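# Place glass cylinder from shelved bench upright in cart tray

## Task

Pick up the graduated cylinder that is on the bench with shelves and set it standing upright in the cart's upper tray, so that at the end its base sits directly on the tray floor and not on top of another cylinder's base. All the other cylinders must also finish standing in that tray. Any cylinder tipping over or reaching the room floor is a failure, and because they are glass, a drop of more than a few centimetres or a hard impact breaks one and also fails. The cart, the pedal bin and the stool are movable. When finished, release the cylinder and move the robot away from it; the robot must not fall or be left leaning.

## Robot and tools

ROBOT. A Rainbow Robotics RB-Y1: a base on two drive wheels plus two rear casters (0.66 m long, 0.58 m wide, front edge 0.10 m ahead of the wheel axle), a folding leg/torso, two 7-joint arms with parallel grippers, and a head. The base can only drive straight or turn in place, never sideways. A bent leg may poke out past the base's front edge.

FRAMES. Base frame: origin on the floor between the drive wheels, x forward, y left, z up. The reported chest, left_hand and right_hand positions are in this frame; a hand point is midway between its finger pads, fingers point along the hand's -z, and the pads close along its x. Reported hand positions get less accurate at long reach. The odometry frame is the base frame as it was at scene start; base_odometry counts wheel rotation only, so wheel slip shows as travel. Heading is positive to the left, within -3.142 to 3.142.

execute_actions. Argument "actions" is a list holding one action (or empty, which only reports state and images). Optional "cameras": list from head_camera, left_wrist_camera, right_wrist_camera, all; omitted, null or ["all"] gives every camera, [] gives none. An action may contain:
- "base": exactly one relative move from where the base last measured itself: {"translate_m": d}, metres, -3 to 3, positive forward; or {"rotate_rad": d}, radians, -3.2 to 3.2, positive counter-clockwise seen from above.
- "joints": a single dictionary covering both arms, torso and head, keyed by joint name, each value an absolute target (radians, grippers in metres). Ranges: torso_squat_rad 0 to 1.2 (larger lowers a level chest); torso_shift_rad -0.3 to 0.6 (positive pushes hips forward); torso_pitch_rad -0.2 to 1.4 (positive leans forward); torso_yaw_rad -1.5 to 1.5 (positive left). Left arm: shoulder_pitch -2.356 to 2.356 (0 hanging, negative raises forward), shoulder_roll 0 to 3.141 (positive out to the left), shoulder_yaw -2.094 to 2.094, elbow -2.617 to 0.01 (negative bends), forearm_roll -3.141 to 3.141, wrist_pitch -1.57 to 1.919 (negative tips hand forward), hand_roll -2.705 to 2.705, left_gripper_m 0 to 0.1 (pad gap). Right arm uses the same names with right_, same ranges except right_shoulder_roll_rad -3.141 to 0 (negative lifts outward right); the yaw and roll signs match the left arm. head_pan_rad -0.523 to 0.523 (positive left), head_tilt_rad -0.35 to 1.57 (positive looks down). Tolerance counted as reached: 0.02 rad, 0.004 m for grippers.
- "speeds": caps for this action, translate_m 0.05 to 0.4 m/s, rotate_rad 0.1 to 1.509 rad/s (default is the top). "min_time_s" 0.1 to 8: the shortest duration for each arm and head motion.
Default top speeds: arm joints 1 rad/s (wrist-end joints 1.5), head 1.5, squat and pitch 0.3, shift 0.15, yaw 0.6, grippers 0.1 m/s. Parts all start together. Joints or base left out of an action may keep pushing to an earlier target. Unknown keys or out-of-range values cause the whole call to be rejected with no motion.
Torso combined limits: squat+shift <= 1.52; squat-shift+pitch <= 1.57; shift+0.5pitch-0.4squat <= 0.7; shift+0.3pitch-0.5squat <= 0.39; breaking one leaves the torso short and off_target.

wait: "seconds" 0 to 10; nothing new is commanded; returns state and images.
zoom_image: "camera" and "region" [x0, y0, x1, y1] in pixels of that camera's latest full image, top-left origin, at most 504 by 504. Head image is 896x504, wrist images 644x364.
finished_scene: "scene" number; ends the scene irreversibly and reports success. The goal must already hold stably.

RESULTS. base_status and joint_status tell how each motion ended: done (for the base, the wheels turned the full amount even if slipping); off_target; limit_stop_at_<name>; contact_stop (arm or torso met firm resistance); time_out; stopped_with_arm (torso halted because an arm hit); limit_stop_at_own_body (guard stopped an arm or torso before touching the robot; move them apart). Torso joints form one group and each arm's seven joints form a group: a contact_stop, time_out or stopped_with_arm in one member halts the group, which then holds in place. "joint command not followed" with a cause line means an arm's targets were withheld by the self/arm-collision check; grippers still act, and withheld targets may be retried later. on_its_own lists uncommanded behaviour; "held at" is a target, not a position. If a stop is reported, later motion calls in the same reply are skipped. After a stop, first back the arm off in its own action, then the torso. Special case: both hands on one object and the torso contact-stops instantly with nothing in the way: resend every arm joint at its reported position, then retry the torso.

GRIPPING. Command an opening at least 0.005 m narrower than the object; off_target then is normal.

AVOID. The base does not stop on collision and can keep shoving furniture, and the torso can slide the robot backward against furniture without odometry noticing. Never let the arms or grippers strike or press on each other. Each arm carries up to 3 kg; weight far ahead of the wheels can tip the robot. Joint torque reaching its load limit (shoulders 63.7 N m, elbows 32.7, wrist joints 22.7) freezes the robot for 10 s. Holding loads heats motors: MOTOR HOT warns from 65 °C; at 80 °C an OVER-TEMPERATURE FAULT brakes that arm (limit_stop_at_motor_heat), after which you resend targets. Move glass slowly, never drop it, and set it down gently. Loose objects may occasionally be nudged by outside pushes. The robot holds its last command while you think. Camera calibrations are given in OpenCV form and are approximate.

Each tool is called after "Request:" as name(argument=value, ...) on one line, values as JSON.

## Session

Request:
execute_actions(actions=[])

Scene clock: 0.00 s.
base_odometry: x=+0.000 y=+0.000 heading=+0.000 (m, m, rad; odometry frame)
base_status: not commanded
joint_positions: torso_squat_rad=+0.350 torso_shift_rad=-0.001 torso_pitch_rad=+0.000 torso_yaw_rad=+0.000 left_shoulder_pitch_rad=+0.029 left_shoulder_roll_rad=+0.033 left_shoulder_yaw_rad=-0.056 left_elbow_rad=-0.285 left_forearm_roll_rad=-0.010 left_wrist_pitch_rad=-0.010 left_hand_roll_rad=+0.030 left_gripper_m=+0.099 right_shoulder_pitch_rad=-0.008 right_shoulder_roll_rad=-0.039 right_shoulder_yaw_rad=+0.015 right_elbow_rad=-0.260 right_forearm_roll_rad=+0.047 right_wrist_pitch_rad=-0.034 right_hand_roll_rad=+0.039 right_gripper_m=+0.100 head_pan_rad=-0.001 head_tilt_rad=+0.400
joint_status: not commanded
chest: x=-0.2285 y=+0.0006 z=+1.2475 quat_wxyz=(+1.000, +0.000, +0.000, +0.000) (m; base frame)
left_hand: x=-0.1090 y=+0.2389 z=+0.5731 quat_wxyz=(+0.991, +0.011, -0.133, -0.015) (m; base frame)
right_hand: x=-0.0890 y=-0.2464 z=+0.5771 quat_wxyz=(+0.987, -0.024, -0.149, +0.054) (m; base frame)
pictures: head_camera, left_wrist_camera, right_wrist_camera
Images, in order (width x height): head_camera 896x504, left_wrist_camera 644x364, right_wrist_camera 644x364.

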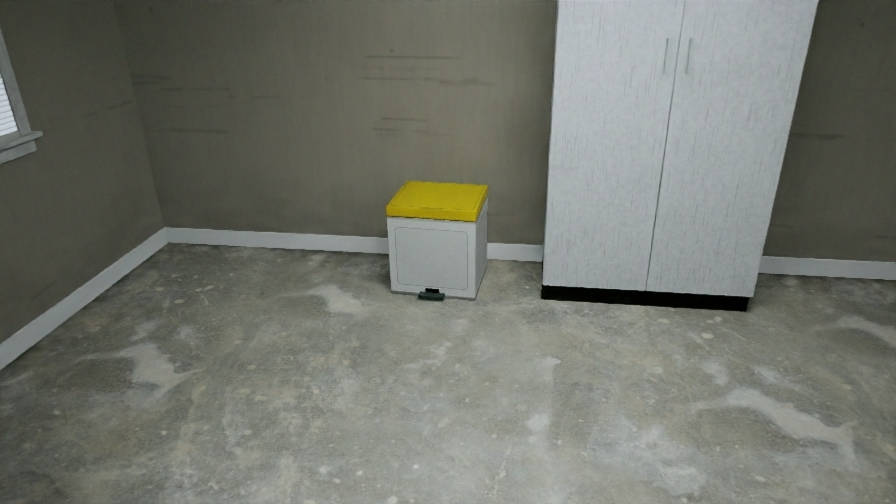

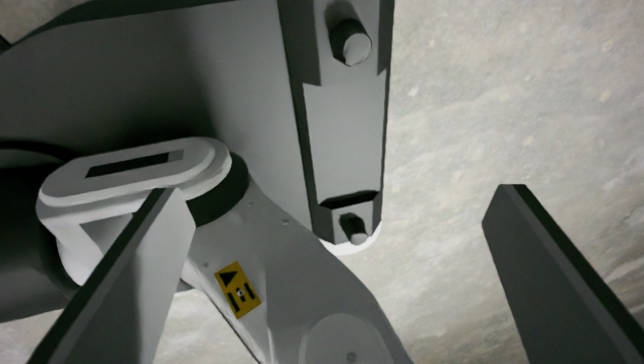

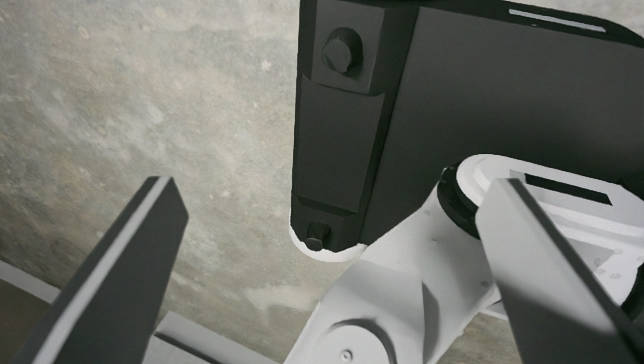

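Request:
execute_actions(actions=[{"base":{"rotate_rad":-1.2},"joints":{"head_tilt_rad":0.25}}], cameras=["head_camera"])

Request:
execute_actions(actions=[{"base":{"rotate_rad":-1.2}}], cameras=["head_camera"])

Request:
execute_actions(actions=[{"base":{"rotate_rad":-1.2}}], cameras=["head_camera"])

Request:
execute_actions(actions=[{"base":{"rotate_rad":-1.2}}], cameras=["head_camera"])

Scene clock: 12.37 s.
base_odometry: x=+0.000 y=+0.000 heading=-1.199 (m, m, rad; odometry frame)
base_status: done
joint_positions: torso_squat_rad=+0.350 torso_shift_rad=-0.001 torso_pitch_rad=+0.000 torso_yaw_rad=+0.000 left_shoulder_pitch_rad=+0.029 left_shoulder_roll_rad=+0.033 left_shoulder_yaw_rad=-0.056 left_elbow_rad=-0.285 left_forearm_roll_rad=-0.010 left_wrist_pitch_rad=-0.010 left_hand_roll_rad=+0.030 left_gripper_m=+0.099 right_shoulder_pitch_rad=-0.008 right_shoulder_roll_rad=-0.039 right_shoulder_yaw_rad=+0.015 right_elbow_rad=-0.260 right_forearm_roll_rad=+0.047 right_wrist_pitch_rad=-0.034 right_hand_roll_rad=+0.039 right_gripper_m=+0.100 head_pan_rad=-0.001 head_tilt_rad=+0.250
joint_status: all done
chest: x=-0.2285 y=+0.0007 z=+1.2475 quat_wxyz=(+1.000, +0.000, +0.000, +0.000) (m; base frame)
left_hand: x=-0.1090 y=+0.2390 z=+0.5730 quat_wxyz=(+0.991, +0.011, -0.133, -0.015) (m; base frame)
right_hand: x=-0.0890 y=-0.2464 z=+0.5771 quat_wxyz=(+0.987, -0.024, -0.149, +0.054) (m; base frame)
pictures: head_camera
camera_calibration (this result's frames):
head_camera: T_world_to_cam=[[-0.060823, -0.997367, -0.0394965, 0.0493276], [-0.290898, 0.0555642, -0.955139, 1.38422], [0.954819, -0.046605, -0.293512, 0.569159], [0, 0, 0, 1]] pos_world=[-0.137778, -0.00118944, 1.49112]
Images, in order (width x height): head_camera 896x504.

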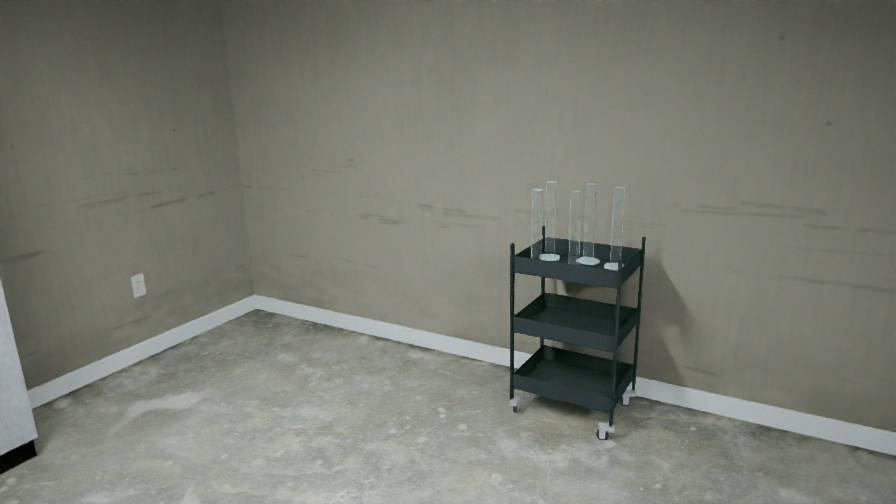

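Scene clock: 16.03 s.
base_odometry: x=+0.000 y=+0.000 heading=-2.399 (m, m, rad; odometry frame)
base_status: done
joint_positions: torso_squat_rad=+0.350 torso_shift_rad=-0.001 torso_pitch_rad=+0.000 torso_yaw_rad=+0.000 left_shoulder_pitch_rad=+0.029 left_shoulder_roll_rad=+0.033 left_shoulder_yaw_rad=-0.056 left_elbow_rad=-0.285 left_forearm_roll_rad=-0.010 left_wrist_pitch_rad=-0.010 left_hand_roll_rad=+0.030 left_gripper_m=+0.099 right_shoulder_pitch_rad=-0.008 right_shoulder_roll_rad=-0.039 right_shoulder_yaw_rad=+0.015 right_elbow_rad=-0.260 right_forearm_roll_rad=+0.047 right_wrist_pitch_rad=-0.034 right_hand_roll_rad=+0.039 right_gripper_m=+0.100 head_pan_rad=-0.001 head_tilt_rad=+0.250
joint_status: not commanded
chest: x=-0.2285 y=+0.0007 z=+1.2475 quat_wxyz=(+1.000, +0.000, +0.000, +0.000) (m; base frame)
left_hand: x=-0.1090 y=+0.2390 z=+0.5730 quat_wxyz=(+0.991, +0.011, -0.133, -0.015) (m; base frame)
right_hand: x=-0.0890 y=-0.2464 z=+0.5771 quat_wxyz=(+0.987, -0.024, -0.149, +0.054) (m; base frame)
pictures: head_camera
camera_calibration (this result's frames):
head_camera: T_world_to_cam=[[-0.0608229, -0.997367, -0.0394854, 0.0493177], [-0.290897, 0.0555535, -0.95514, 1.38422], [0.954819, -0.0466082, -0.29351, 0.569157], [0, 0, 0, 1]] pos_world=[-0.137778, -0.00118284, 1.49112]
Images, in order (width x height): head_camera 896x504.

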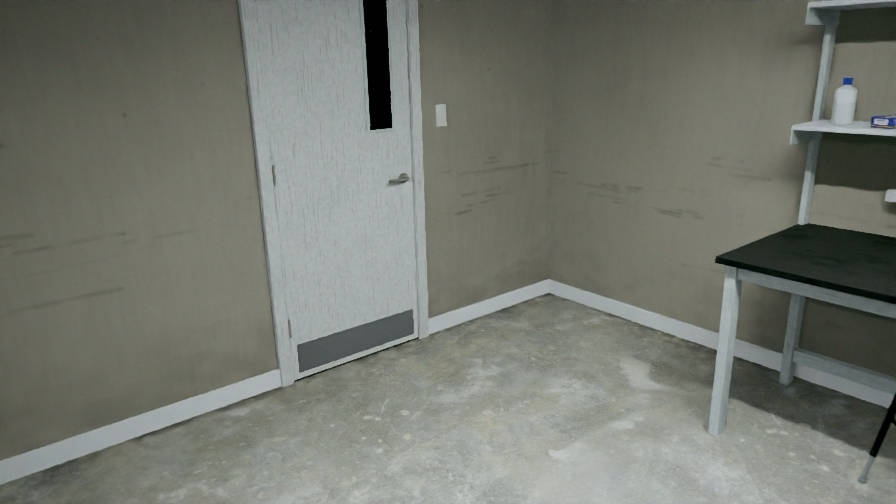

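Scene clock: 19.70 s.
base_odometry: x=+0.000 y=+0.000 heading=+2.685 (m, m, rad; odometry frame)
base_status: done
joint_positions: torso_squat_rad=+0.350 torso_shift_rad=-0.001 torso_pitch_rad=+0.000 torso_yaw_rad=+0.000 left_shoulder_pitch_rad=+0.029 left_shoulder_roll_rad=+0.033 left_shoulder_yaw_rad=-0.056 left_elbow_rad=-0.285 left_forearm_roll_rad=-0.010 left_wrist_pitch_rad=-0.010 left_hand_roll_rad=+0.030 left_gripper_m=+0.099 right_shoulder_pitch_rad=-0.008 right_shoulder_roll_rad=-0.039 right_shoulder_yaw_rad=+0.015 right_elbow_rad=-0.260 right_forearm_roll_rad=+0.047 right_wrist_pitch_rad=-0.034 right_hand_roll_rad=+0.039 right_gripper_m=+0.100 head_pan_rad=-0.001 head_tilt_rad=+0.250
joint_status: not commanded
chest: x=-0.2285 y=+0.0007 z=+1.2475 quat_wxyz=(+1.000, +0.000, +0.000, +0.000) (m; base frame)
left_hand: x=-0.1090 y=+0.2390 z=+0.5730 quat_wxyz=(+0.991, +0.011, -0.133, -0.015) (m; base frame)
right_hand: x=-0.0890 y=-0.2464 z=+0.5771 quat_wxyz=(+0.987, -0.024, -0.149, +0.054) (m; base frame)
pictures: head_camera
camera_calibration (this result's frames):
head_camera: T_world_to_cam=[[-0.0608229, -0.997368, -0.0394794, 0.0493118], [-0.290896, 0.0555478, -0.955141, 1.38422], [0.954819, -0.04661, -0.293509, 0.569156], [0, 0, 0, 1]] pos_world=[-0.137779, -0.00117978, 1.49112]
Images, in order (width x height): head_camera 896x504.

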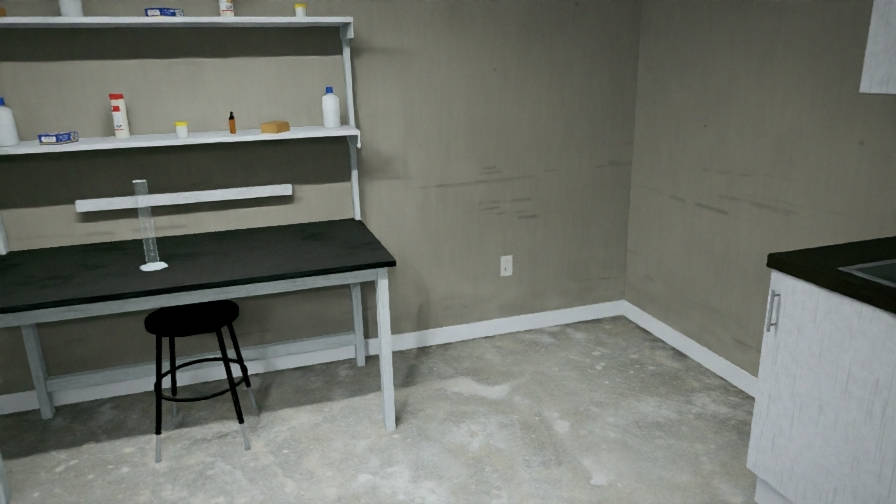

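Scene clock: 23.37 s.
base_odometry: x=+0.000 y=+0.000 heading=+1.486 (m, m, rad; odometry frame)
base_status: done
joint_positions: torso_squat_rad=+0.350 torso_shift_rad=-0.001 torso_pitch_rad=+0.000 torso_yaw_rad=+0.000 left_shoulder_pitch_rad=+0.029 left_shoulder_roll_rad=+0.033 left_shoulder_yaw_rad=-0.056 left_elbow_rad=-0.285 left_forearm_roll_rad=-0.010 left_wrist_pitch_rad=-0.010 left_hand_roll_rad=+0.030 left_gripper_m=+0.099 right_shoulder_pitch_rad=-0.008 right_shoulder_roll_rad=-0.039 right_shoulder_yaw_rad=+0.015 right_elbow_rad=-0.260 right_forearm_roll_rad=+0.047 right_wrist_pitch_rad=-0.034 right_hand_roll_rad=+0.039 right_gripper_m=+0.100 head_pan_rad=-0.001 head_tilt_rad=+0.250
joint_status: not commanded
chest: x=-0.2285 y=+0.0007 z=+1.2475 quat_wxyz=(+1.000, +0.000, +0.000, +0.000) (m; base frame)
left_hand: x=-0.1090 y=+0.2390 z=+0.5730 quat_wxyz=(+0.991, +0.011, -0.133, -0.015) (m; base frame)
right_hand: x=-0.0890 y=-0.2464 z=+0.5771 quat_wxyz=(+0.987, -0.024, -0.149, +0.054) (m; base frame)
pictures: head_camera
camera_calibration (this result's frames):
head_camera: T_world_to_cam=[[-0.0608228, -0.997368, -0.0394747, 0.0493077], [-0.290896, 0.0555432, -0.955141, 1.38422], [0.95482, -0.0466114, -0.293508, 0.569155], [0, 0, 0, 1]] pos_world=[-0.137779, -0.00117692, 1.49112]
Images, in order (width x height): head_camera 896x504.

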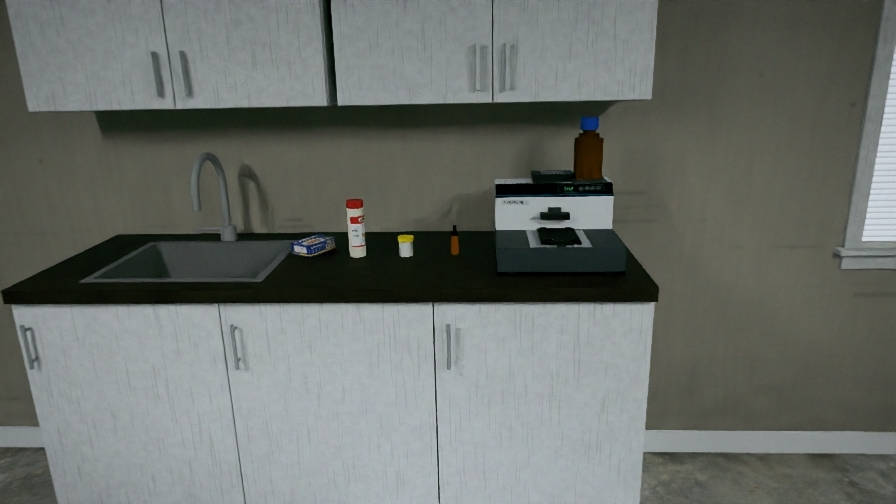

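Request:
execute_actions(actions=[{"base":{"rotate_rad":1.62},"joints":{"head_tilt_rad":0.4}}], cameras=["head_camera"])

Scene clock: 31.03 s.
base_odometry: x=+0.000 y=+0.000 heading=+3.105 (m, m, rad; odometry frame)
base_status: done
joint_positions: torso_squat_rad=+0.350 torso_shift_rad=-0.001 torso_pitch_rad=+0.000 torso_yaw_rad=+0.000 left_shoulder_pitch_rad=+0.029 left_shoulder_roll_rad=+0.033 left_shoulder_yaw_rad=-0.056 left_elbow_rad=-0.285 left_forearm_roll_rad=-0.010 left_wrist_pitch_rad=-0.010 left_hand_roll_rad=+0.030 left_gripper_m=+0.099 right_shoulder_pitch_rad=-0.008 right_shoulder_roll_rad=-0.039 right_shoulder_yaw_rad=+0.015 right_elbow_rad=-0.260 right_forearm_roll_rad=+0.047 right_wrist_pitch_rad=-0.034 right_hand_roll_rad=+0.039 right_gripper_m=+0.100 head_pan_rad=-0.001 head_tilt_rad=+0.400
joint_status: all done
chest: x=-0.2285 y=+0.0007 z=+1.2475 quat_wxyz=(+1.000, +0.000, +0.000, +0.000) (m; base frame)
left_hand: x=-0.1090 y=+0.2389 z=+0.5730 quat_wxyz=(+0.991, +0.011, -0.133, -0.015) (m; base frame)
right_hand: x=-0.0891 y=-0.2464 z=+0.5771 quat_wxyz=(+0.987, -0.024, -0.149, +0.054) (m; base frame)
pictures: head_camera
camera_calibration (this result's frames):
head_camera: T_world_to_cam=[[-0.0661092, -0.99736, -0.0300354, 0.0345126], [-0.430319, 0.0556557, -0.900959, 1.27699], [0.900253, -0.0466369, -0.432863, 0.759619], [0, 0, 0, 1]] pos_world=[-0.132053, -0.00122411, 1.48036]
Images, in order (width x height): head_camera 896x504.

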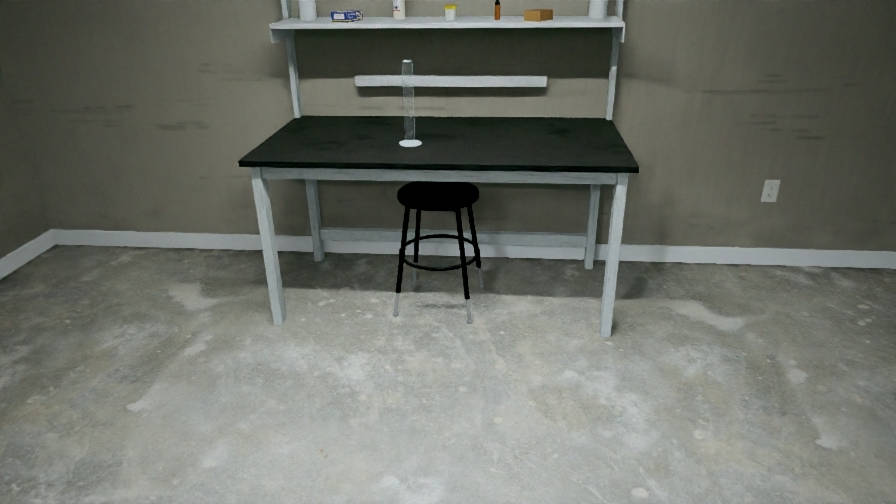

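Request:
execute_actions(actions=[{"base":{"translate_m":1.3},"joints":{"right_shoulder_pitch_rad":-0.3,"right_elbow_rad":-0.9,"right_wrist_pitch_rad":-0.37,"right_hand_roll_rad":1.57,"head_tilt_rad":0.6}}], cameras=["head_camera"])

Scene clock: 49.53 s.
base_odometry: x=-1.299 y=+0.047 heading=+3.106 (m, m, rad; odometry frame)
base_status: done
joint_positions: torso_squat_rad=+0.350 torso_shift_rad=-0.001 torso_pitch_rad=+0.000 torso_yaw_rad=+0.000 left_shoulder_pitch_rad=+0.029 left_shoulder_roll_rad=+0.033 left_shoulder_yaw_rad=-0.056 left_elbow_rad=-0.285 left_forearm_roll_rad=-0.010 left_wrist_pitch_rad=-0.010 left_hand_roll_rad=+0.030 left_gripper_m=+0.099 right_shoulder_pitch_rad=-0.300 right_shoulder_roll_rad=-0.039 right_shoulder_yaw_rad=+0.015 right_elbow_rad=-0.900 right_forearm_roll_rad=+0.047 right_wrist_pitch_rad=-0.370 right_hand_roll_rad=+1.570 right_gripper_m=+0.100 head_pan_rad=-0.001 head_tilt_rad=+0.600
joint_status: all done
chest: x=-0.2284 y=+0.0007 z=+1.2475 quat_wxyz=(+1.000, +0.000, +0.000, +0.000) (m; base frame)
left_hand: x=-0.1089 y=+0.2389 z=+0.5731 quat_wxyz=(+0.991, +0.011, -0.133, -0.015) (m; base frame)
right_hand: x=+0.3325 y=-0.1784 z=+0.9412 quat_wxyz=(+0.447, -0.489, -0.500, +0.557) (m; base frame)
pictures: head_camera
camera_calibration (this result's frames):
head_camera: T_world_to_cam=[[-0.070854, -0.997352, -0.0163681, 0.0137568], [-0.600798, 0.0557694, -0.797453, 1.092], [0.796254, -0.0466688, -0.603159, 0.984597], [0, 0, 0, 1]] pos_world=[-0.126945, -0.0012297, 1.46491]
Images, in order (width x height): head_camera 896x504.

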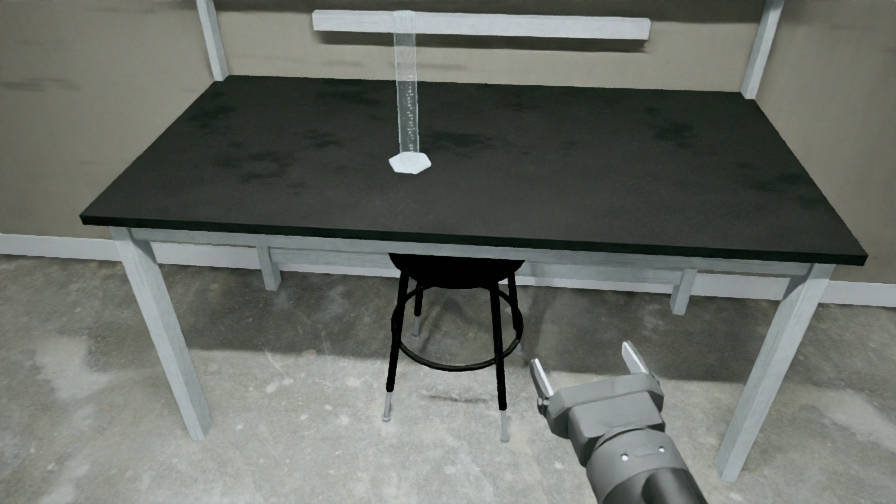

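Request:
execute_actions(actions=[{"base":{"rotate_rad":0.11},"joints":{"right_shoulder_pitch_rad":-0.75,"right_elbow_rad":-0.35,"right_wrist_pitch_rad":-0.47}}], cameras=[])

Scene clock: 61.57 s.
base_odometry: x=-1.299 y=+0.047 heading=-3.068 (m, m, rad; odometry frame)
base_status: done
joint_positions: torso_squat_rad=+0.350 torso_shift_rad=-0.001 torso_pitch_rad=+0.000 torso_yaw_rad=+0.000 left_shoulder_pitch_rad=+0.029 left_shoulder_roll_rad=+0.033 left_shoulder_yaw_rad=-0.056 left_elbow_rad=-0.285 left_forearm_roll_rad=-0.010 left_wrist_pitch_rad=-0.010 left_hand_roll_rad=+0.030 left_gripper_m=+0.099 right_shoulder_pitch_rad=-0.750 right_shoulder_roll_rad=-0.039 right_shoulder_yaw_rad=+0.015 right_elbow_rad=-0.350 right_forearm_roll_rad=+0.047 right_wrist_pitch_rad=-0.470 right_hand_roll_rad=+1.570 right_gripper_m=+0.100 head_pan_rad=-0.001 head_tilt_rad=+0.600
joint_status: all done
chest: x=-0.2284 y=+0.0006 z=+1.2475 quat_wxyz=(+1.000, +0.000, +0.000, +0.000) (m; base frame)
left_hand: x=-0.1089 y=+0.2389 z=+0.5731 quat_wxyz=(+0.991, +0.011, -0.133, -0.015) (m; base frame)
right_hand: x=+0.4031 y=-0.1177 z=+0.9726 quat_wxyz=(+0.400, -0.469, -0.503, +0.606) (m; base frame)
pictures: none
No camera images: the call's "cameras" was empty. Leave "cameras" out to get every camera's image.

Request:
execute_actions(actions=[{"base":{"translate_m":0.45},"joints":{"right_shoulder_roll_rad":-0.17}}], cameras=["head_camera","right_wrist_camera"])

Scene clock: 67.57 s.
base_odometry: x=-1.748 y=+0.013 heading=-3.067 (m, m, rad; odometry frame)
base_status: done
joint_positions: torso_squat_rad=+0.350 torso_shift_rad=-0.001 torso_pitch_rad=+0.000 torso_yaw_rad=+0.000 left_shoulder_pitch_rad=+0.029 left_shoulder_roll_rad=+0.033 left_shoulder_yaw_rad=-0.056 left_elbow_rad=-0.285 left_forearm_roll_rad=-0.010 left_wrist_pitch_rad=-0.010 left_hand_roll_rad=+0.030 left_gripper_m=+0.099 right_shoulder_pitch_rad=-0.750 right_shoulder_roll_rad=-0.170 right_shoulder_yaw_rad=+0.015 right_elbow_rad=-0.350 right_forearm_roll_rad=+0.047 right_wrist_pitch_rad=-0.470 right_hand_roll_rad=+1.570 right_gripper_m=+0.100 head_pan_rad=-0.001 head_tilt_rad=+0.600
joint_status: all done
chest: x=-0.2285 y=+0.0007 z=+1.2475 quat_wxyz=(+1.000, +0.000, +0.000, +0.000) (m; base frame)
left_hand: x=-0.1089 y=+0.2389 z=+0.5731 quat_wxyz=(+0.991, +0.011, -0.133, -0.015) (m; base frame)
right_hand: x=+0.4186 y=-0.2048 z=+0.9866 quat_wxyz=(+0.394, -0.517, -0.460, +0.604) (m; base frame)
pictures: head_camera, right_wrist_camera
camera_calibration (this result's frames):
head_camera: T_world_to_cam=[[-0.070865, -0.997351, -0.01638, 0.0137618], [-0.600734, 0.0557818, -0.7975, 1.09204], [0.796302, -0.0466748, -0.603096, 0.984569], [0, 0, 0, 1]] pos_world=[-0.127014, -0.0012359, 1.46492]
right_wrist_camera: T_world_to_cam=[[0.155009, -0.952057, 0.263743, -0.514217], [-0.666783, -0.297814, -0.68316, 0.922507], [0.728953, -0.0699635, -0.680979, 0.443564], [0, 0, 0, 1]] pos_world=[0.371482, -0.183794, 1.0679]
Images, in order (width x height): head_camera 896x504, right_wrist_camera 644x364.

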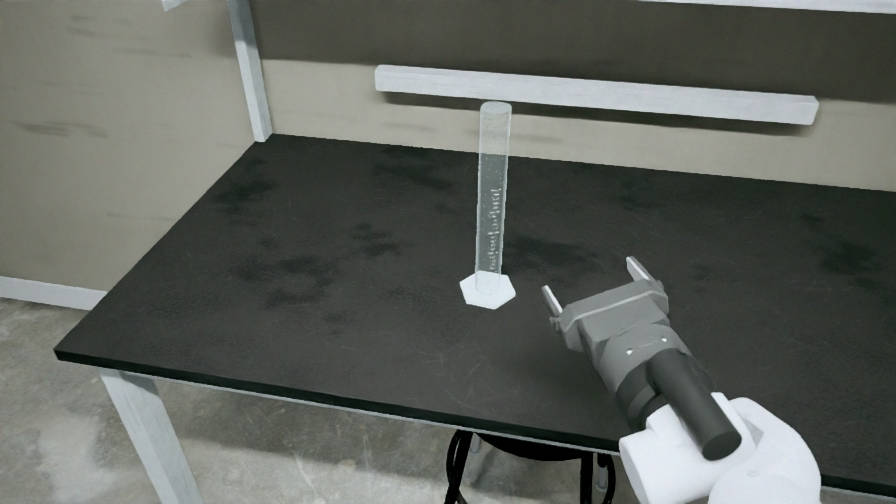

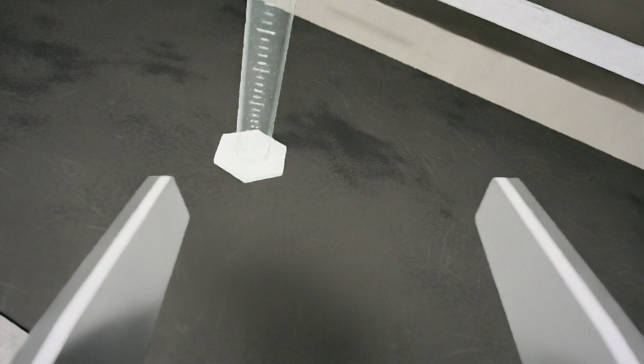

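Request:
execute_actions(actions=[{"joints":{"right_shoulder_roll_rad":-0.12,"right_hand_roll_rad":1.33}}], cameras=["right_wrist_camera"])

Scene clock: 76.17 s.
base_odometry: x=-1.748 y=+0.013 heading=-3.067 (m, m, rad; odometry frame)
base_status: not commanded
joint_positions: torso_squat_rad=+0.350 torso_shift_rad=-0.001 torso_pitch_rad=+0.000 torso_yaw_rad=+0.000 left_shoulder_pitch_rad=+0.029 left_shoulder_roll_rad=+0.033 left_shoulder_yaw_rad=-0.056 left_elbow_rad=-0.285 left_forearm_roll_rad=-0.010 left_wrist_pitch_rad=-0.010 left_hand_roll_rad=+0.030 left_gripper_m=+0.099 right_shoulder_pitch_rad=-0.750 right_shoulder_roll_rad=-0.120 right_shoulder_yaw_rad=+0.015 right_elbow_rad=-0.350 right_forearm_roll_rad=+0.047 right_wrist_pitch_rad=-0.470 right_hand_roll_rad=+1.330 right_gripper_m=+0.100 head_pan_rad=-0.001 head_tilt_rad=+0.600
joint_status: all done
chest: x=-0.2285 y=+0.0007 z=+1.2475 quat_wxyz=(+1.000, +0.000, +0.000, +0.000) (m; base frame)
left_hand: x=-0.1089 y=+0.2389 z=+0.5731 quat_wxyz=(+0.991, +0.011, -0.133, -0.015) (m; base frame)
right_hand: x=+0.4136 y=-0.1716 z=+0.9803 quat_wxyz=(+0.466, -0.439, -0.533, +0.553) (m; base frame)
pictures: right_wrist_camera
camera_calibration (this result's frames):
right_wrist_camera: T_world_to_cam=[[0.182033, -0.983235, -0.0106489, -0.22773], [-0.697978, -0.121578, -0.705723, 0.989943], [0.692597, 0.135898, -0.708407, 0.522436], [0, 0, 0, 1]] pos_world=[0.370575, -0.174554, 1.0663]
Images, in order (width x height): right_wrist_camera 644x364.

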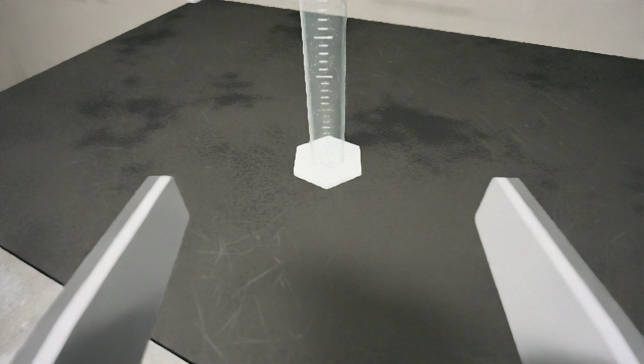

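Request:
execute_actions(actions=[{"base":{"translate_m":0.2},"joints":{"right_shoulder_roll_rad":-0.06},"speeds":{"translate_m":0.15}}], cameras=["head_camera","right_wrist_camera"])

Scene clock: 82.53 s.
base_odometry: x=-1.947 y=-0.002 heading=-3.066 (m, m, rad; odometry frame)
base_status: done
joint_positions: torso_squat_rad=+0.350 torso_shift_rad=-0.001 torso_pitch_rad=+0.000 torso_yaw_rad=+0.000 left_shoulder_pitch_rad=+0.029 left_shoulder_roll_rad=+0.033 left_shoulder_yaw_rad=-0.056 left_elbow_rad=-0.285 left_forearm_roll_rad=-0.010 left_wrist_pitch_rad=-0.010 left_hand_roll_rad=+0.030 left_gripper_m=+0.099 right_shoulder_pitch_rad=-0.750 right_shoulder_roll_rad=-0.060 right_shoulder_yaw_rad=+0.015 right_elbow_rad=-0.350 right_forearm_roll_rad=+0.047 right_wrist_pitch_rad=-0.470 right_hand_roll_rad=+1.330 right_gripper_m=+0.100 head_pan_rad=-0.001 head_tilt_rad=+0.600
joint_status: all done
chest: x=-0.2285 y=+0.0007 z=+1.2475 quat_wxyz=(+1.000, +0.000, +0.000, +0.000) (m; base frame)
left_hand: x=-0.1089 y=+0.2389 z=+0.5730 quat_wxyz=(+0.991, +0.011, -0.133, -0.015) (m; base frame)
right_hand: x=+0.4060 y=-0.1315 z=+0.9742 quat_wxyz=(+0.469, -0.414, -0.550, +0.553) (m; base frame)
pictures: head_camera, right_wrist_camera
camera_calibration (this result's frames):
head_camera: T_world_to_cam=[[-0.0708391, -0.997354, -0.0163484, 0.0137533], [-0.600761, 0.0557425, -0.797483, 1.09202], [0.796284, -0.0466714, -0.60312, 0.984584], [0, 0, 0, 1]] pos_world=[-0.126991, -0.00120296, 1.46491]
right_wrist_camera: T_world_to_cam=[[0.219373, -0.973999, -0.056576, -0.156183], [-0.703316, -0.117685, -0.701068, 0.983424], [0.676182, 0.193586, -0.710846, 0.534559], [0, 0, 0, 1]] pos_world=[0.364461, -0.139872, 1.0606]
Images, in order (width x height): head_camera 896x504, right_wrist_camera 644x364.

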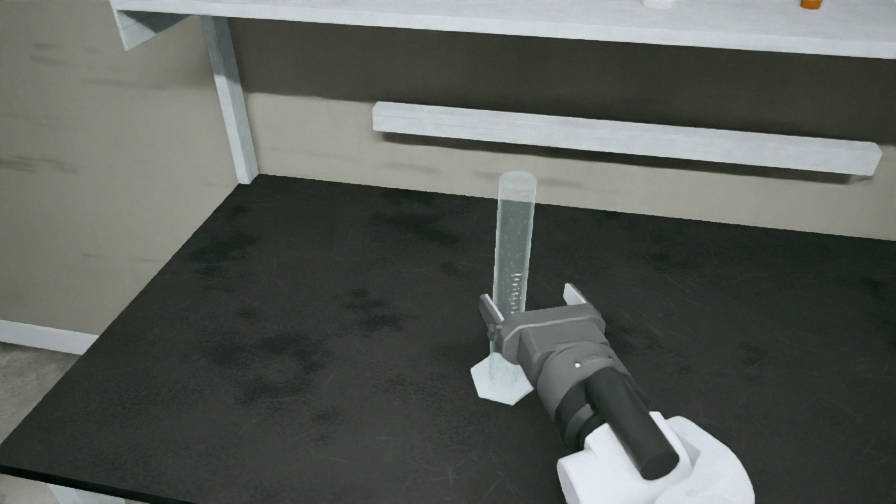

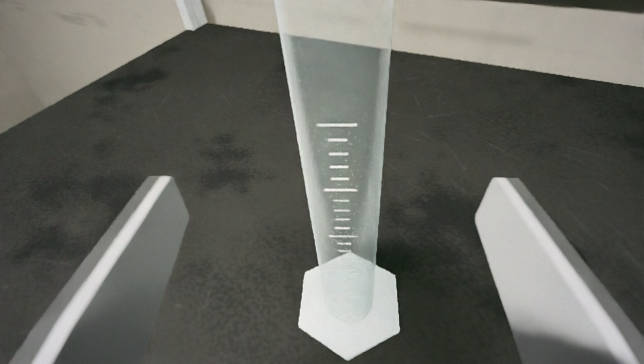

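Request:
execute_actions(actions=[{"base":{"translate_m":0.08},"speeds":{"translate_m":0.08}}], cameras=["right_wrist_camera"])

Scene clock: 93.30 s.
base_odometry: x=-2.027 y=-0.008 heading=-3.066 (m, m, rad; odometry frame)
base_status: done
joint_positions: torso_squat_rad=+0.350 torso_shift_rad=-0.001 torso_pitch_rad=+0.000 torso_yaw_rad=+0.000 left_shoulder_pitch_rad=+0.029 left_shoulder_roll_rad=+0.033 left_shoulder_yaw_rad=-0.056 left_elbow_rad=-0.285 left_forearm_roll_rad=-0.010 left_wrist_pitch_rad=-0.010 left_hand_roll_rad=+0.030 left_gripper_m=+0.099 right_shoulder_pitch_rad=-0.750 right_shoulder_roll_rad=-0.060 right_shoulder_yaw_rad=+0.015 right_elbow_rad=-0.350 right_forearm_roll_rad=+0.047 right_wrist_pitch_rad=-0.470 right_hand_roll_rad=+1.330 right_gripper_m=+0.100 head_pan_rad=-0.001 head_tilt_rad=+0.600
joint_status: not commanded
chest: x=-0.2284 y=+0.0007 z=+1.2475 quat_wxyz=(+1.000, +0.000, +0.000, +0.000) (m; base frame)
left_hand: x=-0.1089 y=+0.2389 z=+0.5730 quat_wxyz=(+0.991, +0.011, -0.133, -0.015) (m; base frame)
right_hand: x=+0.4061 y=-0.1315 z=+0.9742 quat_wxyz=(+0.469, -0.414, -0.550, +0.553) (m; base frame)
pictures: right_wrist_camera
camera_calibration (this result's frames):
right_wrist_camera: T_world_to_cam=[[0.219367, -0.974, -0.0565935, -0.156176], [-0.703371, -0.117683, -0.701013, 0.983385], [0.676127, 0.193585, -0.710899, 0.534575], [0, 0, 0, 1]] pos_world=[0.364504, -0.139873, 1.06056]
Images, in order (width x height): right_wrist_camera 644x364.

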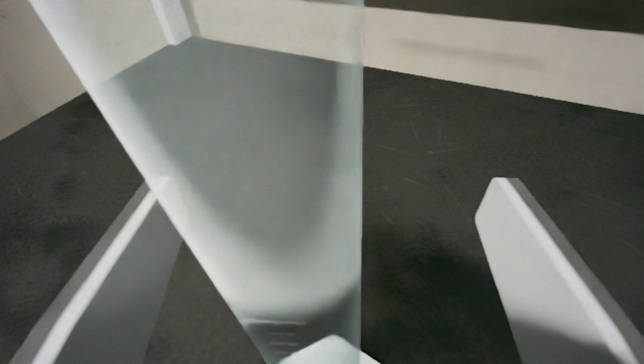

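Request:
execute_actions(actions=[{"joints":{"right_gripper_m":0.02}}], cameras=["head_camera"])

Scene clock: 98.53 s.
base_odometry: x=-2.027 y=-0.008 heading=-3.066 (m, m, rad; odometry frame)
base_status: not commanded
joint_positions: torso_squat_rad=+0.350 torso_shift_rad=-0.001 torso_pitch_rad=+0.000 torso_yaw_rad=+0.000 left_shoulder_pitch_rad=+0.029 left_shoulder_roll_rad=+0.033 left_shoulder_yaw_rad=-0.056 left_elbow_rad=-0.285 left_forearm_roll_rad=-0.010 left_wrist_pitch_rad=-0.010 left_hand_roll_rad=+0.030 left_gripper_m=+0.099 right_shoulder_pitch_rad=-0.750 right_shoulder_roll_rad=-0.060 right_shoulder_yaw_rad=+0.015 right_elbow_rad=-0.350 right_forearm_roll_rad=+0.047 right_wrist_pitch_rad=-0.470 right_hand_roll_rad=+1.330 right_gripper_m=+0.042 head_pan_rad=-0.001 head_tilt_rad=+0.600
joint_status: right_gripper_m off_target (ended at +0.042, target +0.020)
chest: x=-0.2284 y=+0.0007 z=+1.2475 quat_wxyz=(+1.000, +0.000, +0.000, +0.000) (m; base frame)
left_hand: x=-0.1089 y=+0.2389 z=+0.5730 quat_wxyz=(+0.991, +0.011, -0.133, -0.015) (m; base frame)
right_hand: x=+0.4061 y=-0.1315 z=+0.9742 quat_wxyz=(+0.469, -0.414, -0.550, +0.553) (m; base frame)
pictures: head_camera
camera_calibration (this result's frames):
head_camera: T_world_to_cam=[[-0.0708402, -0.997354, -0.0163437, 0.0137508], [-0.600816, 0.0557425, -0.797442, 1.09199], [0.796242, -0.0466714, -0.603175, 0.984603], [0, 0, 0, 1]] pos_world=[-0.126925, -0.00120299, 1.46491]
Images, in order (width x height): head_camera 896x504.

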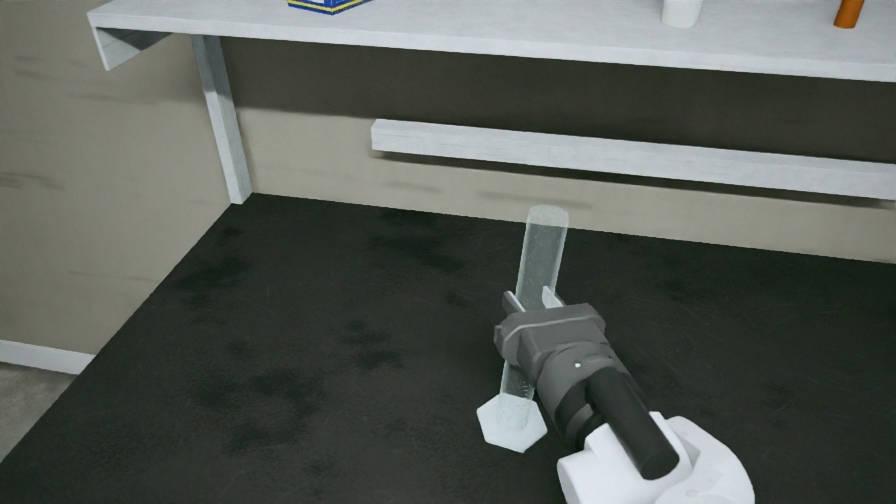

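Request:
execute_actions(actions=[{"joints":{"torso_squat_rad":0.05}}], cameras=[])

Request:
execute_actions(actions=[{"base":{"translate_m":-0.5},"speeds":{"translate_m":0.25}}], cameras=[])

Request:
execute_actions(actions=[{"base":{"rotate_rad":2.33},"speeds":{"rotate_rad":0.7}}], cameras=[])

Request:
execute_actions(actions=[{"base":{"translate_m":2.13},"speeds":{"translate_m":0.3}}], cameras=[])

Request:
execute_actions(actions=[{"base":{"rotate_rad":-0.85},"speeds":{"rotate_rad":0.7}}], cameras=["head_camera"])

Scene clock: 113.93 s.
base_odometry: x=-2.027 y=-0.008 heading=-3.066 (m, m, rad; odometry frame)
base_status: not commanded
joint_positions: torso_squat_rad=+0.050 torso_shift_rad=-0.001 torso_pitch_rad=+0.000 torso_yaw_rad=+0.000 left_shoulder_pitch_rad=+0.029 left_shoulder_roll_rad=+0.033 left_shoulder_yaw_rad=-0.056 left_elbow_rad=-0.285 left_forearm_roll_rad=-0.010 left_wrist_pitch_rad=-0.010 left_hand_roll_rad=+0.030 left_gripper_m=+0.099 right_shoulder_pitch_rad=-0.750 right_shoulder_roll_rad=-0.060 right_shoulder_yaw_rad=+0.015 right_elbow_rad=-0.350 right_forearm_roll_rad=+0.047 right_wrist_pitch_rad=-0.470 right_hand_roll_rad=+1.330 right_gripper_m=+0.042 head_pan_rad=-0.001 head_tilt_rad=+0.600
joint_status: all done
chest: x=-0.2284 y=+0.0007 z=+1.2891 quat_wxyz=(+1.000, +0.000, +0.000, +0.000) (m; base frame)
left_hand: x=-0.1090 y=+0.2390 z=+0.6146 quat_wxyz=(+0.991, +0.011, -0.133, -0.015) (m; base frame)
right_hand: x=+0.4060 y=-0.1315 z=+1.0155 quat_wxyz=(+0.469, -0.414, -0.550, +0.554) (m; base frame)
pictures: none
No camera images: the call's "cameras" was empty. Leave "cameras" out to get every camera's image.

Scene clock: 117.33 s.
base_odometry: x=-1.529 y=+0.030 heading=-3.064 (m, m, rad; odometry frame)
base_status: done
joint_positions: torso_squat_rad=+0.050 torso_shift_rad=-0.001 torso_pitch_rad=+0.000 torso_yaw_rad=+0.000 left_shoulder_pitch_rad=+0.029 left_shoulder_roll_rad=+0.033 left_shoulder_yaw_rad=-0.056 left_elbow_rad=-0.285 left_forearm_roll_rad=-0.010 left_wrist_pitch_rad=-0.010 left_hand_roll_rad=+0.030 left_gripper_m=+0.099 right_shoulder_pitch_rad=-0.750 right_shoulder_roll_rad=-0.060 right_shoulder_yaw_rad=+0.015 right_elbow_rad=-0.350 right_forearm_roll_rad=+0.047 right_wrist_pitch_rad=-0.470 right_hand_roll_rad=+1.330 right_gripper_m=+0.042 head_pan_rad=-0.001 head_tilt_rad=+0.600
joint_status: not commanded
chest: x=-0.2285 y=+0.0007 z=+1.2891 quat_wxyz=(+1.000, +0.000, +0.000, +0.000) (m; base frame)
left_hand: x=-0.1091 y=+0.2390 z=+0.6146 quat_wxyz=(+0.991, +0.011, -0.133, -0.015) (m; base frame)
right_hand: x=+0.4059 y=-0.1315 z=+1.0155 quat_wxyz=(+0.469, -0.414, -0.550, +0.554) (m; base frame)
pictures: none
No camera images: the call's "cameras" was empty. Leave "cameras" out to get every camera's image.

Scene clock: 122.40 s.
base_odometry: x=-1.529 y=+0.030 heading=-0.735 (m, m, rad; odometry frame)
base_status: done
joint_positions: torso_squat_rad=+0.050 torso_shift_rad=-0.001 torso_pitch_rad=+0.000 torso_yaw_rad=+0.000 left_shoulder_pitch_rad=+0.029 left_shoulder_roll_rad=+0.033 left_shoulder_yaw_rad=-0.056 left_elbow_rad=-0.285 left_forearm_roll_rad=-0.010 left_wrist_pitch_rad=-0.010 left_hand_roll_rad=+0.030 left_gripper_m=+0.099 right_shoulder_pitch_rad=-0.750 right_shoulder_roll_rad=-0.060 right_shoulder_yaw_rad=+0.015 right_elbow_rad=-0.350 right_forearm_roll_rad=+0.047 right_wrist_pitch_rad=-0.470 right_hand_roll_rad=+1.330 right_gripper_m=+0.042 head_pan_rad=-0.001 head_tilt_rad=+0.600
joint_status: not commanded
chest: x=-0.2285 y=+0.0007 z=+1.2891 quat_wxyz=(+1.000, +0.000, +0.000, +0.000) (m; base frame)
left_hand: x=-0.1090 y=+0.2390 z=+0.6146 quat_wxyz=(+0.991, +0.011, -0.133, -0.015) (m; base frame)
right_hand: x=+0.4059 y=-0.1315 z=+1.0155 quat_wxyz=(+0.469, -0.414, -0.550, +0.554) (m; base frame)
pictures: none
No camera images: the call's "cameras" was empty. Leave "cameras" out to get every camera's image.

Scene clock: 130.80 s.
base_odometry: x=+0.053 y=-1.396 heading=-0.734 (m, m, rad; odometry frame)
base_status: done
joint_positions: torso_squat_rad=+0.050 torso_shift_rad=-0.001 torso_pitch_rad=+0.000 torso_yaw_rad=+0.000 left_shoulder_pitch_rad=+0.029 left_shoulder_roll_rad=+0.033 left_shoulder_yaw_rad=-0.056 left_elbow_rad=-0.285 left_forearm_roll_rad=-0.010 left_wrist_pitch_rad=-0.010 left_hand_roll_rad=+0.030 left_gripper_m=+0.099 right_shoulder_pitch_rad=-0.750 right_shoulder_roll_rad=-0.060 right_shoulder_yaw_rad=+0.015 right_elbow_rad=-0.350 right_forearm_roll_rad=+0.047 right_wrist_pitch_rad=-0.470 right_hand_roll_rad=+1.330 right_gripper_m=+0.042 head_pan_rad=-0.001 head_tilt_rad=+0.600
joint_status: not commanded
chest: x=-0.2284 y=+0.0007 z=+1.2891 quat_wxyz=(+1.000, +0.000, +0.000, +0.000) (m; base frame)
left_hand: x=-0.1089 y=+0.2390 z=+0.6146 quat_wxyz=(+0.991, +0.011, -0.133, -0.015) (m; base frame)
right_hand: x=+0.4059 y=-0.1315 z=+1.0155 quat_wxyz=(+0.469, -0.414, -0.550, +0.554) (m; base frame)
pictures: none
No camera images: the call's "cameras" was empty. Leave "cameras" out to get every camera's image.

Scene clock: 133.90 s.
base_odometry: x=+0.053 y=-1.396 heading=-1.583 (m, m, rad; odometry frame)
base_status: done
joint_positions: torso_squat_rad=+0.050 torso_shift_rad=-0.001 torso_pitch_rad=+0.000 torso_yaw_rad=+0.000 left_shoulder_pitch_rad=+0.029 left_shoulder_roll_rad=+0.033 left_shoulder_yaw_rad=-0.056 left_elbow_rad=-0.285 left_forearm_roll_rad=-0.010 left_wrist_pitch_rad=-0.010 left_hand_roll_rad=+0.030 left_gripper_m=+0.099 right_shoulder_pitch_rad=-0.750 right_shoulder_roll_rad=-0.060 right_shoulder_yaw_rad=+0.015 right_elbow_rad=-0.350 right_forearm_roll_rad=+0.047 right_wrist_pitch_rad=-0.470 right_hand_roll_rad=+1.330 right_gripper_m=+0.042 head_pan_rad=-0.001 head_tilt_rad=+0.600
joint_status: not commanded
chest: x=-0.2284 y=+0.0007 z=+1.2891 quat_wxyz=(+1.000, +0.000, +0.000, +0.000) (m; base frame)
left_hand: x=-0.1090 y=+0.2390 z=+0.6146 quat_wxyz=(+0.991, +0.011, -0.133, -0.015) (m; base frame)
right_hand: x=+0.4059 y=-0.1315 z=+1.0155 quat_wxyz=(+0.469, -0.414, -0.550, +0.554) (m; base frame)
pictures: head_camera
camera_calibration (this result's frames):
head_camera: T_world_to_cam=[[-0.0708423, -0.997354, -0.0163237, 0.0144544], [-0.600831, 0.0557288, -0.797431, 1.12511], [0.796231, -0.0466841, -0.603189, 1.00974], [0, 0, 0, 1]] pos_world=[-0.12696, -0.00114613, 1.5065]
Images, in order (width x height): head_camera 896x504.

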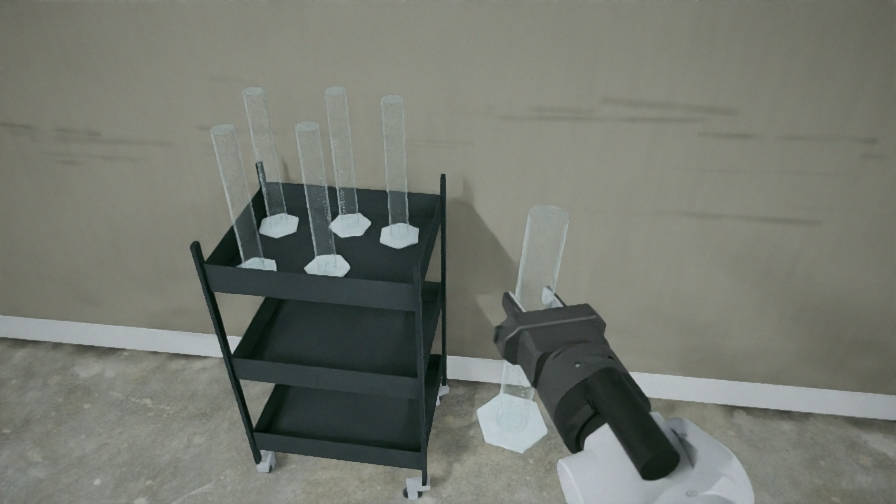

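Request:
execute_actions(actions=[{"base":{"rotate_rad":0.14},"joints":{"right_shoulder_pitch_rad":-0.9,"right_wrist_pitch_rad":-0.32,"head_tilt_rad":0.8},"min_time_s":1.5}], cameras=[])

Request:
execute_actions(actions=[{"base":{"translate_m":0.4},"speeds":{"translate_m":0.15}}], cameras=["head_camera","right_wrist_camera"])

Scene clock: 153.20 s.
base_odometry: x=+0.053 y=-1.396 heading=-1.444 (m, m, rad; odometry frame)
base_status: done
joint_positions: torso_squat_rad=+0.050 torso_shift_rad=-0.001 torso_pitch_rad=+0.000 torso_yaw_rad=+0.000 left_shoulder_pitch_rad=+0.029 left_shoulder_roll_rad=+0.033 left_shoulder_yaw_rad=-0.056 left_elbow_rad=-0.285 left_forearm_roll_rad=-0.010 left_wrist_pitch_rad=-0.010 left_hand_roll_rad=+0.030 left_gripper_m=+0.099 right_shoulder_pitch_rad=-0.900 right_shoulder_roll_rad=-0.060 right_shoulder_yaw_rad=+0.015 right_elbow_rad=-0.350 right_forearm_roll_rad=+0.047 right_wrist_pitch_rad=-0.320 right_hand_roll_rad=+1.330 right_gripper_m=+0.042 head_pan_rad=-0.001 head_tilt_rad=+0.800
joint_status: all done
chest: x=-0.2284 y=+0.0007 z=+1.2891 quat_wxyz=(+1.000, +0.000, +0.000, +0.000) (m; base frame)
left_hand: x=-0.1090 y=+0.2390 z=+0.6146 quat_wxyz=(+0.991, +0.011, -0.133, -0.015) (m; base frame)
right_hand: x=+0.4461 y=-0.1051 z=+1.0738 quat_wxyz=(+0.456, -0.416, -0.544, +0.569) (m; base frame)
pictures: none
No camera images: the call's "cameras" was empty. Leave "cameras" out to get every camera's image.

Scene clock: 156.97 s.
base_odometry: x=+0.103 y=-1.793 heading=-1.446 (m, m, rad; odometry frame)
base_status: done
joint_positions: torso_squat_rad=+0.050 torso_shift_rad=-0.001 torso_pitch_rad=+0.000 torso_yaw_rad=+0.000 left_shoulder_pitch_rad=+0.029 left_shoulder_roll_rad=+0.033 left_shoulder_yaw_rad=-0.056 left_elbow_rad=-0.285 left_forearm_roll_rad=-0.010 left_wrist_pitch_rad=-0.010 left_hand_roll_rad=+0.030 left_gripper_m=+0.099 right_shoulder_pitch_rad=-0.900 right_shoulder_roll_rad=-0.060 right_shoulder_yaw_rad=+0.015 right_elbow_rad=-0.350 right_forearm_roll_rad=+0.047 right_wrist_pitch_rad=-0.320 right_hand_roll_rad=+1.330 right_gripper_m=+0.042 head_pan_rad=-0.001 head_tilt_rad=+0.800
joint_status: not commanded
chest: x=-0.2284 y=+0.0007 z=+1.2891 quat_wxyz=(+1.000, +0.000, +0.000, +0.000) (m; base frame)
left_hand: x=-0.1090 y=+0.2390 z=+0.6146 quat_wxyz=(+0.991, +0.011, -0.133, -0.015) (m; base frame)
right_hand: x=+0.4462 y=-0.1050 z=+1.0739 quat_wxyz=(+0.456, -0.416, -0.544, +0.569) (m; base frame)
pictures: head_camera, right_wrist_camera
camera_calibration (this result's frames):
head_camera: T_world_to_cam=[[-0.0727761, -0.997346, -0.00203121, -0.00726434], [-0.747273, 0.0558769, -0.662164, 0.893449], [0.66052, -0.0466719, -0.749356, 1.19937], [0, 0, 0, 1]] pos_world=[-0.125089, -0.00119121, 1.49035]
right_wrist_camera: T_world_to_cam=[[0.240151, -0.970475, -0.0224756, -0.179111], [-0.702028, -0.157638, -0.694483, 1.07284], [0.670436, 0.182559, -0.719158, 0.583506], [0, 0, 0, 1]] pos_world=[0.404976, -0.111227, 1.16068]
Images, in order (width x height): head_camera 896x504, right_wrist_camera 644x364.

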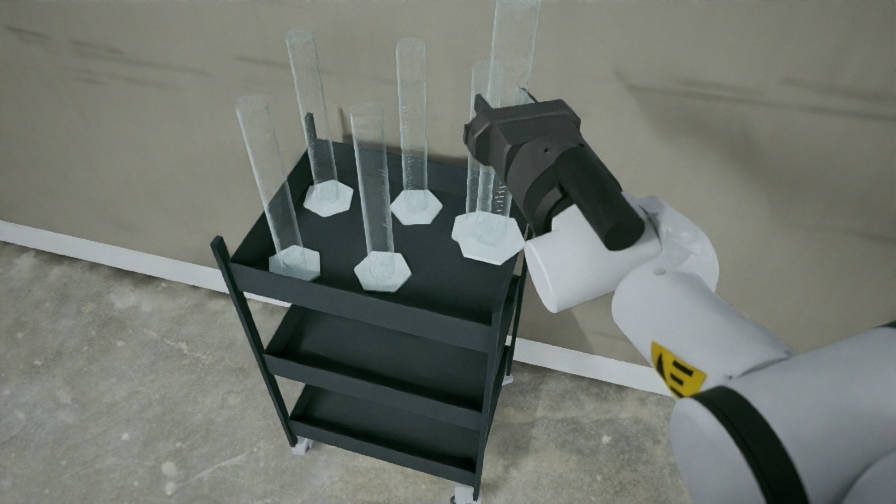

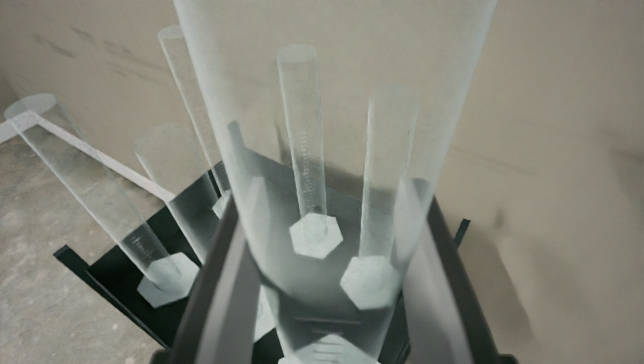

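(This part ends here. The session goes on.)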